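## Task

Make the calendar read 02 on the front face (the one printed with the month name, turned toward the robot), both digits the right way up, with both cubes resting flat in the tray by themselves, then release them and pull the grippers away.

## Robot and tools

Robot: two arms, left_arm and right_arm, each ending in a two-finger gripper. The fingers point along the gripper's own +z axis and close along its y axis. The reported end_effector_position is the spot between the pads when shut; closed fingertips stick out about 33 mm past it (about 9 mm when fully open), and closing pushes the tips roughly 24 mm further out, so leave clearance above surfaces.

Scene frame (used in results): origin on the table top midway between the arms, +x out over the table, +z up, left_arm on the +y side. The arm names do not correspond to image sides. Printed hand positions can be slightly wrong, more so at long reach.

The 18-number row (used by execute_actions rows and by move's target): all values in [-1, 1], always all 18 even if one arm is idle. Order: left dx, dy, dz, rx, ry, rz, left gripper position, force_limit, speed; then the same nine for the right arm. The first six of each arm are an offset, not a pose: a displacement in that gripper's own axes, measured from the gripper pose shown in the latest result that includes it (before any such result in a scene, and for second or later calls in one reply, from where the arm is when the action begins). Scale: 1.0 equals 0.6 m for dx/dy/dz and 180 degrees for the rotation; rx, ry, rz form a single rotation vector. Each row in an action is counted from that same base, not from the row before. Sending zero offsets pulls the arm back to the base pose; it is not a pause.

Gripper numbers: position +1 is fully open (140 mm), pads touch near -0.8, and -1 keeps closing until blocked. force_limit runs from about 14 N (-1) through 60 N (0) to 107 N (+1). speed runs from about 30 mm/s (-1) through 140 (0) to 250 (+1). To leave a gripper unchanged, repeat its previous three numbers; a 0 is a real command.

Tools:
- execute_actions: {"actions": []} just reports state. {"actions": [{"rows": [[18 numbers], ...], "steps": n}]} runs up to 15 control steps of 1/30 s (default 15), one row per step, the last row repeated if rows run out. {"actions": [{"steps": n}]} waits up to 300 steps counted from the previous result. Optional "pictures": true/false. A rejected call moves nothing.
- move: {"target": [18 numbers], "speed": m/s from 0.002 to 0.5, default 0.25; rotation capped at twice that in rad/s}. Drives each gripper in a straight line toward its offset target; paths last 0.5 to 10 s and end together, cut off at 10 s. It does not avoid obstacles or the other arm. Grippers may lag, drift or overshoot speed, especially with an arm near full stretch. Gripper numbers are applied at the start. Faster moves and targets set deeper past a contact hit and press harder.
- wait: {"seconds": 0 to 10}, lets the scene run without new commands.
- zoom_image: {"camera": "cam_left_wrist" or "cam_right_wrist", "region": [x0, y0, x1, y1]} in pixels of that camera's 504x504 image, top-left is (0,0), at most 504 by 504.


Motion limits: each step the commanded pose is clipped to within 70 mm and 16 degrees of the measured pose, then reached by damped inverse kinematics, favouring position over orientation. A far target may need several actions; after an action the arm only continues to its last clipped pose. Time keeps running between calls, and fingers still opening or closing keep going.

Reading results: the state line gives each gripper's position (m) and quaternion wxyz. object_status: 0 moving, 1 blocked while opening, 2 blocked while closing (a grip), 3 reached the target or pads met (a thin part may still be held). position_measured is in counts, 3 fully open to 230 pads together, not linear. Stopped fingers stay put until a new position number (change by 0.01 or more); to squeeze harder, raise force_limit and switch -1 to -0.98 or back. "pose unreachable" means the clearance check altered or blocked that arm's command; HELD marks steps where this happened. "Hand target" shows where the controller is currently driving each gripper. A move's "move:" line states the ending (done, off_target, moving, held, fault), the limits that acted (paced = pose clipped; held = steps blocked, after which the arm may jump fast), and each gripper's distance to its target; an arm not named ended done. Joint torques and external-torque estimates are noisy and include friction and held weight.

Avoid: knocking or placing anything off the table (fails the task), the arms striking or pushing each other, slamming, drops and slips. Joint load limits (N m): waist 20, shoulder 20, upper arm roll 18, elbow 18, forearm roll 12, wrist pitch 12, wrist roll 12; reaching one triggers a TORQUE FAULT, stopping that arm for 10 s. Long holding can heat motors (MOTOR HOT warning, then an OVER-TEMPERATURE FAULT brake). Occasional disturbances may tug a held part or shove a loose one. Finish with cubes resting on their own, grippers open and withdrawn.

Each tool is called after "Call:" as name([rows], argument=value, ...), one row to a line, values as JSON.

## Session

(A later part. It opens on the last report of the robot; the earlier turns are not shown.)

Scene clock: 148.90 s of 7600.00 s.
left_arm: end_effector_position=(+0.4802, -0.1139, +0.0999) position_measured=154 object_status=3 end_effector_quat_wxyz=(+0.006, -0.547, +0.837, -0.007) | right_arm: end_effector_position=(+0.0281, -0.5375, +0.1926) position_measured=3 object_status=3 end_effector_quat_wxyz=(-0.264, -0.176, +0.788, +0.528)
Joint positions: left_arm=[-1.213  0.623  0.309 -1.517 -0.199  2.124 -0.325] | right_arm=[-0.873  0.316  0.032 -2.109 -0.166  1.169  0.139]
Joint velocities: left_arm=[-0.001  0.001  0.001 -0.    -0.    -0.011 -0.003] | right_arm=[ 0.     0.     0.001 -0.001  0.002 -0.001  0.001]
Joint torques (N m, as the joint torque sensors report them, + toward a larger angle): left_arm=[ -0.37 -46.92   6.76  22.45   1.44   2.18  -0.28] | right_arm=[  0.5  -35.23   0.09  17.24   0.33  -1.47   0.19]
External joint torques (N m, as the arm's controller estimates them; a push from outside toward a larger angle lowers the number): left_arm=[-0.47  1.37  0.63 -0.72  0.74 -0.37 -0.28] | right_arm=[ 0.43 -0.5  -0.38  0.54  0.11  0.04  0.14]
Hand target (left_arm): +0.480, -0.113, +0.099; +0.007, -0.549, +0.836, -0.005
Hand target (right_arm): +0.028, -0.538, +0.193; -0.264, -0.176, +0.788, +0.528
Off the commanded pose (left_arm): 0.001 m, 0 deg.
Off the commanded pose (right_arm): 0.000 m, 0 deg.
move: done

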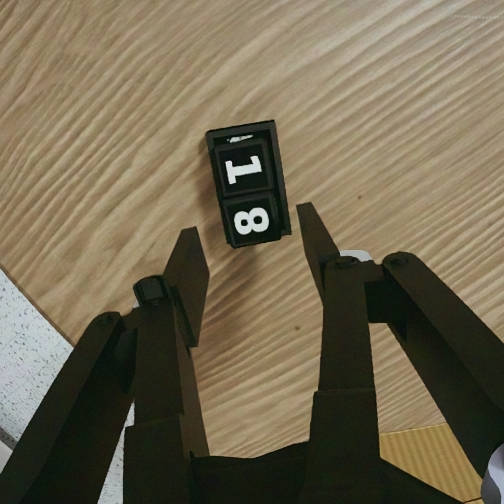

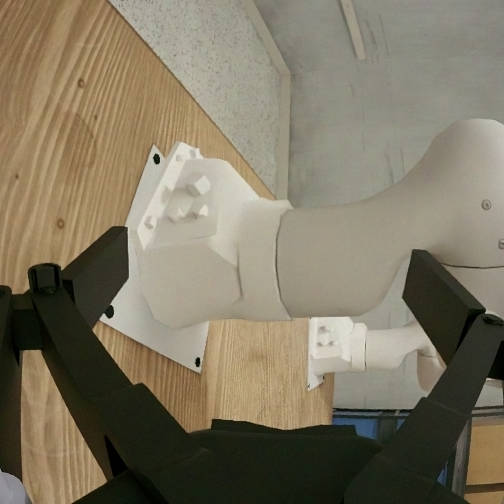

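Call:
move(target=[0,0.05,-0.03,0,0,0.39,-0.2,-0.5,0,0,0,0,0,0,0,1,0,0])

Call:
move(target=[0.07,0.04,0,0,0,0,-0.2,-0.5,0,0,0,0,0,0,0,1,0,0])

Scene clock: 156.60 s of 7600.00 s.
left_arm: end_effector_position=(+0.4513, -0.1014, +0.1168) position_measured=154 object_status=3 end_effector_quat_wxyz=(+0.009, +0.028, +1.000, -0.001) | right_arm: end_effector_position=(+0.0281, -0.5375, +0.1926) position_measured=3 object_status=3 end_effector_quat_wxyz=(-0.264, -0.176, +0.788, +0.528)
Joint positions: left_arm=[-0.861  0.497 -0.15  -1.65   0.1    2.152  0.698] | right_arm=[-0.873  0.316  0.032 -2.109 -0.166  1.169  0.139]
Joint velocities: left_arm=[ 0.     0.    -0.    -0.002  0.    -0.001  0.026] | right_arm=[ 0.002  0.001  0.001  0.    -0.001 -0.    -0.001]
Joint torques (N m, as the joint torque sensors report them, + toward a larger angle): left_arm=[  1.36 -45.96  -2.33  21.58   1.43   2.82   0.08] | right_arm=[  0.7  -35.01   0.12  17.16   0.31  -1.46   0.22]
External joint torques (N m, as the arm's controller estimates them; a push from outside toward a larger angle lowers the number): left_arm=[ 1.3   0.47 -0.52 -1.79  0.76  0.35  0.08] | right_arm=[ 0.52 -0.21 -0.44  0.42  0.1   0.04  0.16]
Hand target (left_arm): +0.452, -0.101, +0.117; +0.010, +0.035, +0.999, -0.001
Hand target (right_arm): +0.028, -0.538, +0.193; -0.264, -0.176, +0.788, +0.528
Off the commanded pose (left_arm): 0.001 m, 1 deg.
Off the commanded pose (right_arm): 0.000 m, 0 deg.
After step 90, 1.33 s passed at rest.
move: done

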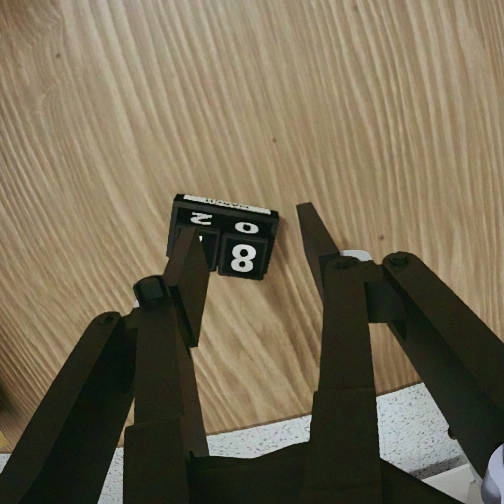

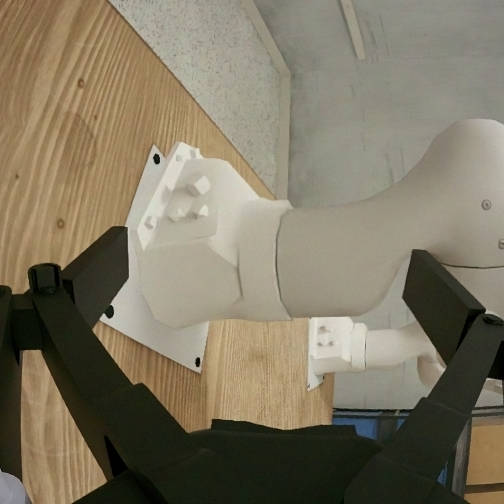

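Scene clock: 157.33 s of 7600.00 s.
left_arm: end_effector_position=(+0.4116, -0.0716, +0.1147) position_measured=154 object_status=3 end_effector_quat_wxyz=(+0.008, +0.031, +0.999, +0.003) | right_arm: end_effector_position=(+0.0281, -0.5375, +0.1926) position_measured=3 object_status=3 end_effector_quat_wxyz=(-0.264, -0.176, +0.788, +0.528)
Joint positions: left_arm=[-0.862  0.363 -0.158 -1.862  0.091  2.224  0.687] | right_arm=[-0.873  0.316  0.032 -2.109 -0.166  1.169  0.139]
Joint velocities: left_arm=[ 0.    -0.005 -0.001 -0.018 -0.003  0.038 -0.011] | right_arm=[-0.001 -0.001  0.001 -0.    -0.001 -0.     0.   ]
Joint torques (N m, as the joint torque sensors report them, + toward a larger angle): left_arm=[ -0.76 -41.86  -1.81  21.95  -0.15   2.79  -0.36] | right_arm=[  0.96 -35.01   0.03  17.18   0.33  -1.46   0.2 ]
External joint torques (N m, as the arm's controller estimates them; a push from outside toward a larger angle lowers the number): left_arm=[-0.75  0.2  -0.3  -0.98 -0.79  0.32 -0.36] | right_arm=[ 1.03 -0.2  -0.31  0.46  0.14  0.05  0.14]
Hand target (left_arm): +0.411, -0.074, +0.115; +0.009, +0.028, +1.000, -0.000
Hand target (right_arm): +0.028, -0.538, +0.193; -0.264, -0.176, +0.788, +0.528
Off the commanded pose (left_arm): 0.004 m, 1 deg.
Off the commanded pose (right_arm): 0.000 m, 0 deg.
move: off_target (left_arm)

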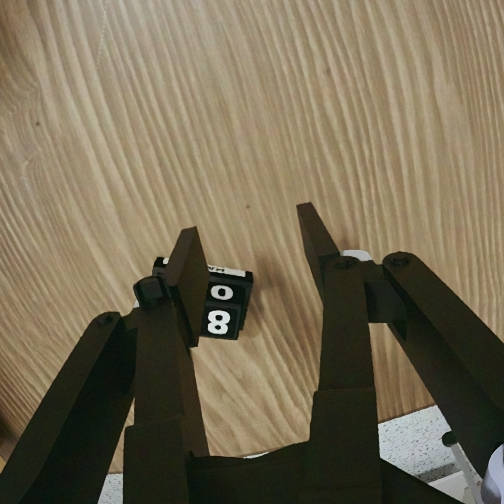

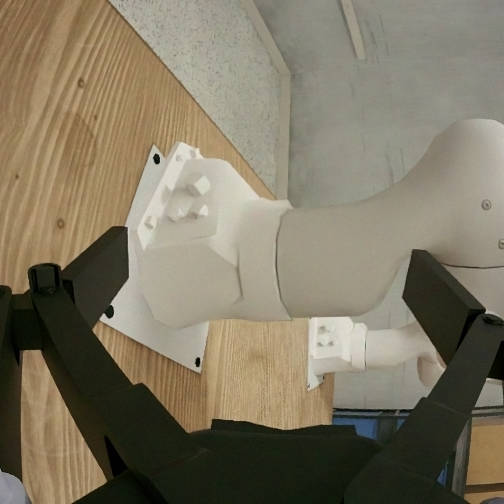

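Call:
move(target=[0,-0.07,0,0,0,0,1,-0.5,0,0,0,0,0,0,0,1,0,0])

Call:
zoom_image(camera="cam_left_wrist", region=[180,230,330,380])

Scene clock: 161.97 s of 7600.00 s.
left_arm: end_effector_position=(+0.4093, -0.1142, +0.1156) position_measured=3 object_status=3 end_effector_quat_wxyz=(+0.008, +0.035, +0.999, +0.001) | right_arm: end_effector_position=(+0.0281, -0.5375, +0.1926) position_measured=3 object_status=3 end_effector_quat_wxyz=(-0.264, -0.176, +0.788, +0.528)
Joint positions: left_arm=[-0.915  0.453 -0.154 -1.722  0.099  2.176  0.649] | right_arm=[-0.873  0.316  0.032 -2.109 -0.166  1.169  0.139]
Joint velocities: left_arm=[-0.001  0.001  0.002  0.001 -0.    -0.007 -0.012] | right_arm=[-0.    -0.     0.001 -0.001 -0.001 -0.    -0.001]
Joint torques (N m, as the joint torque sensors report them, + toward a larger angle): left_arm=[ -0.92 -43.11  -0.72  23.11   1.02   2.03  -0.27] | right_arm=[  0.91 -35.02  -0.01  16.86   0.34  -1.48   0.21]
External joint torques (N m, as the arm's controller estimates them; a push from outside toward a larger angle lowers the number): left_arm=[-0.84  2.04  1.14 -0.17  0.36 -0.46 -0.27] | right_arm=[ 0.92 -0.16 -0.41  0.09  0.14  0.03  0.15]
Hand target (left_arm): +0.409, -0.114, +0.115; +0.008, +0.031, +0.999, +0.003
Hand target (right_arm): +0.028, -0.538, +0.193; -0.264, -0.176, +0.788, +0.528
Off the commanded pose (left_arm): 0.001 m, 0 deg.
Off the commanded pose (right_arm): 0.000 m, 0 deg.
After step 90, 0.67 s passed at rest.
move: done

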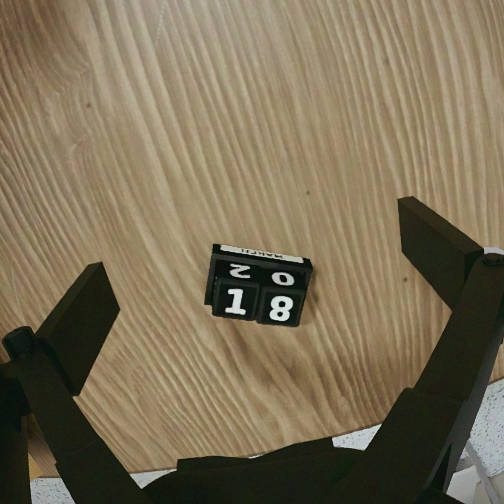

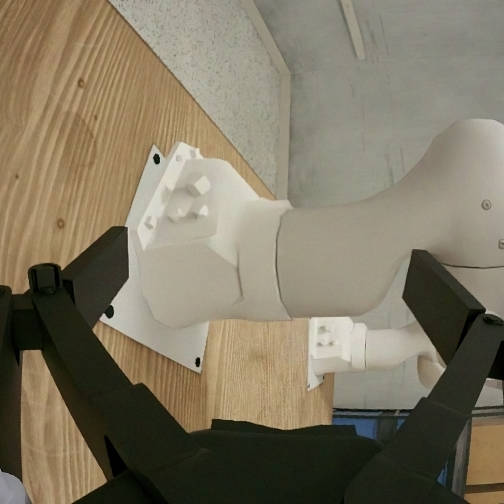

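Region (180, 230, 330, 380) of cam_left_wrist's 504x504 image, scaled by 3.360, with more detail than that image has.

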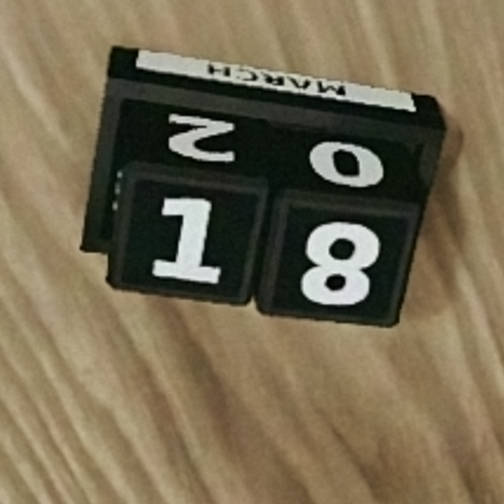

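Call:
move(target=[0.2,0.2,-0.1,0,0,0,1,-0.5,0,0,0,0,0,0,0,1,0,0])

Call:
finished_scene(scene=2)

Scene clock: 170.83 s of 7600.00 s.
left_arm: end_effector_position=(+0.2988, +0.0163, +0.1708) position_measured=3 object_status=3 end_effector_quat_wxyz=(+0.009, +0.030, +1.000, +0.002) | right_arm: end_effector_position=(+0.0281, -0.5375, +0.1926) position_measured=3 object_status=3 end_effector_quat_wxyz=(-0.264, -0.176, +0.788, +0.528)
Joint positions: left_arm=[-0.899 -0.106 -0.171 -2.327 -0.001  2.229  0.681] | right_arm=[-0.873  0.316  0.032 -2.109 -0.166  1.169  0.139]
Joint velocities: left_arm=[-0.001 -0.001  0.    -0.001 -0.003  0.     0.015] | right_arm=[ 0.    -0.     0.     0.     0.     0.001  0.001]
Joint torques (N m, as the joint torque sensors report them, + toward a larger angle): left_arm=[ -0.65 -27.46   0.93  20.69  -0.24   2.52   0.22] | right_arm=[  0.64 -35.19   0.28  17.     0.38  -1.45   0.22]
External joint torques (N m, as the arm's controller estimates them; a push from outside toward a larger angle lowers the number): left_arm=[-0.6  -0.85  0.55 -2.15 -0.87  0.05  0.22] | right_arm=[ 0.6  -0.33 -0.15  0.22  0.17  0.05  0.17]
Hand target (left_arm): +0.298, +0.016, +0.171; +0.008, +0.034, +0.999, +0.001
Hand target (right_arm): +0.028, -0.538, +0.193; -0.264, -0.176, +0.788, +0.528
Off the commanded pose (left_arm): 0.004 m, 1 deg.
Off the commanded pose (right_arm): 0.000 m, 0 deg.
After step 90, 4.57 s passed at rest.
move: off_target (left_arm)

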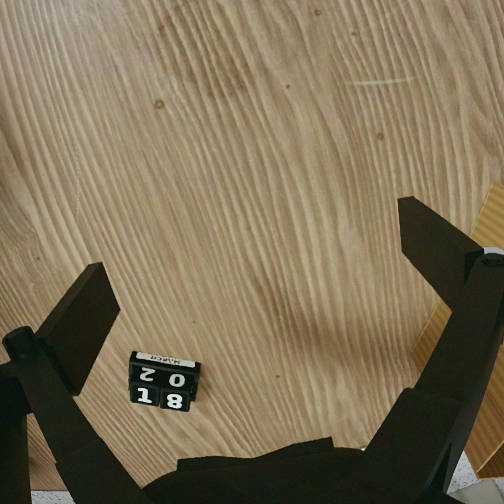

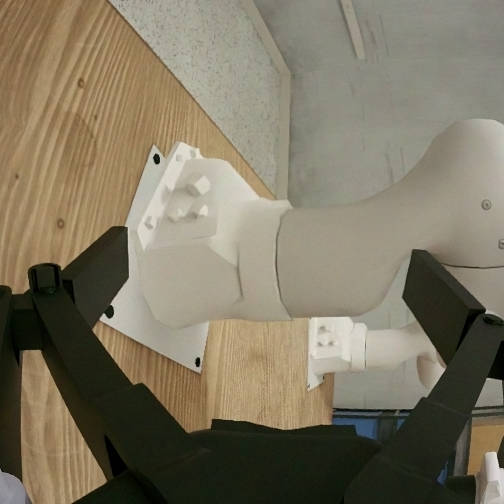

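The scene is finished: the task was done.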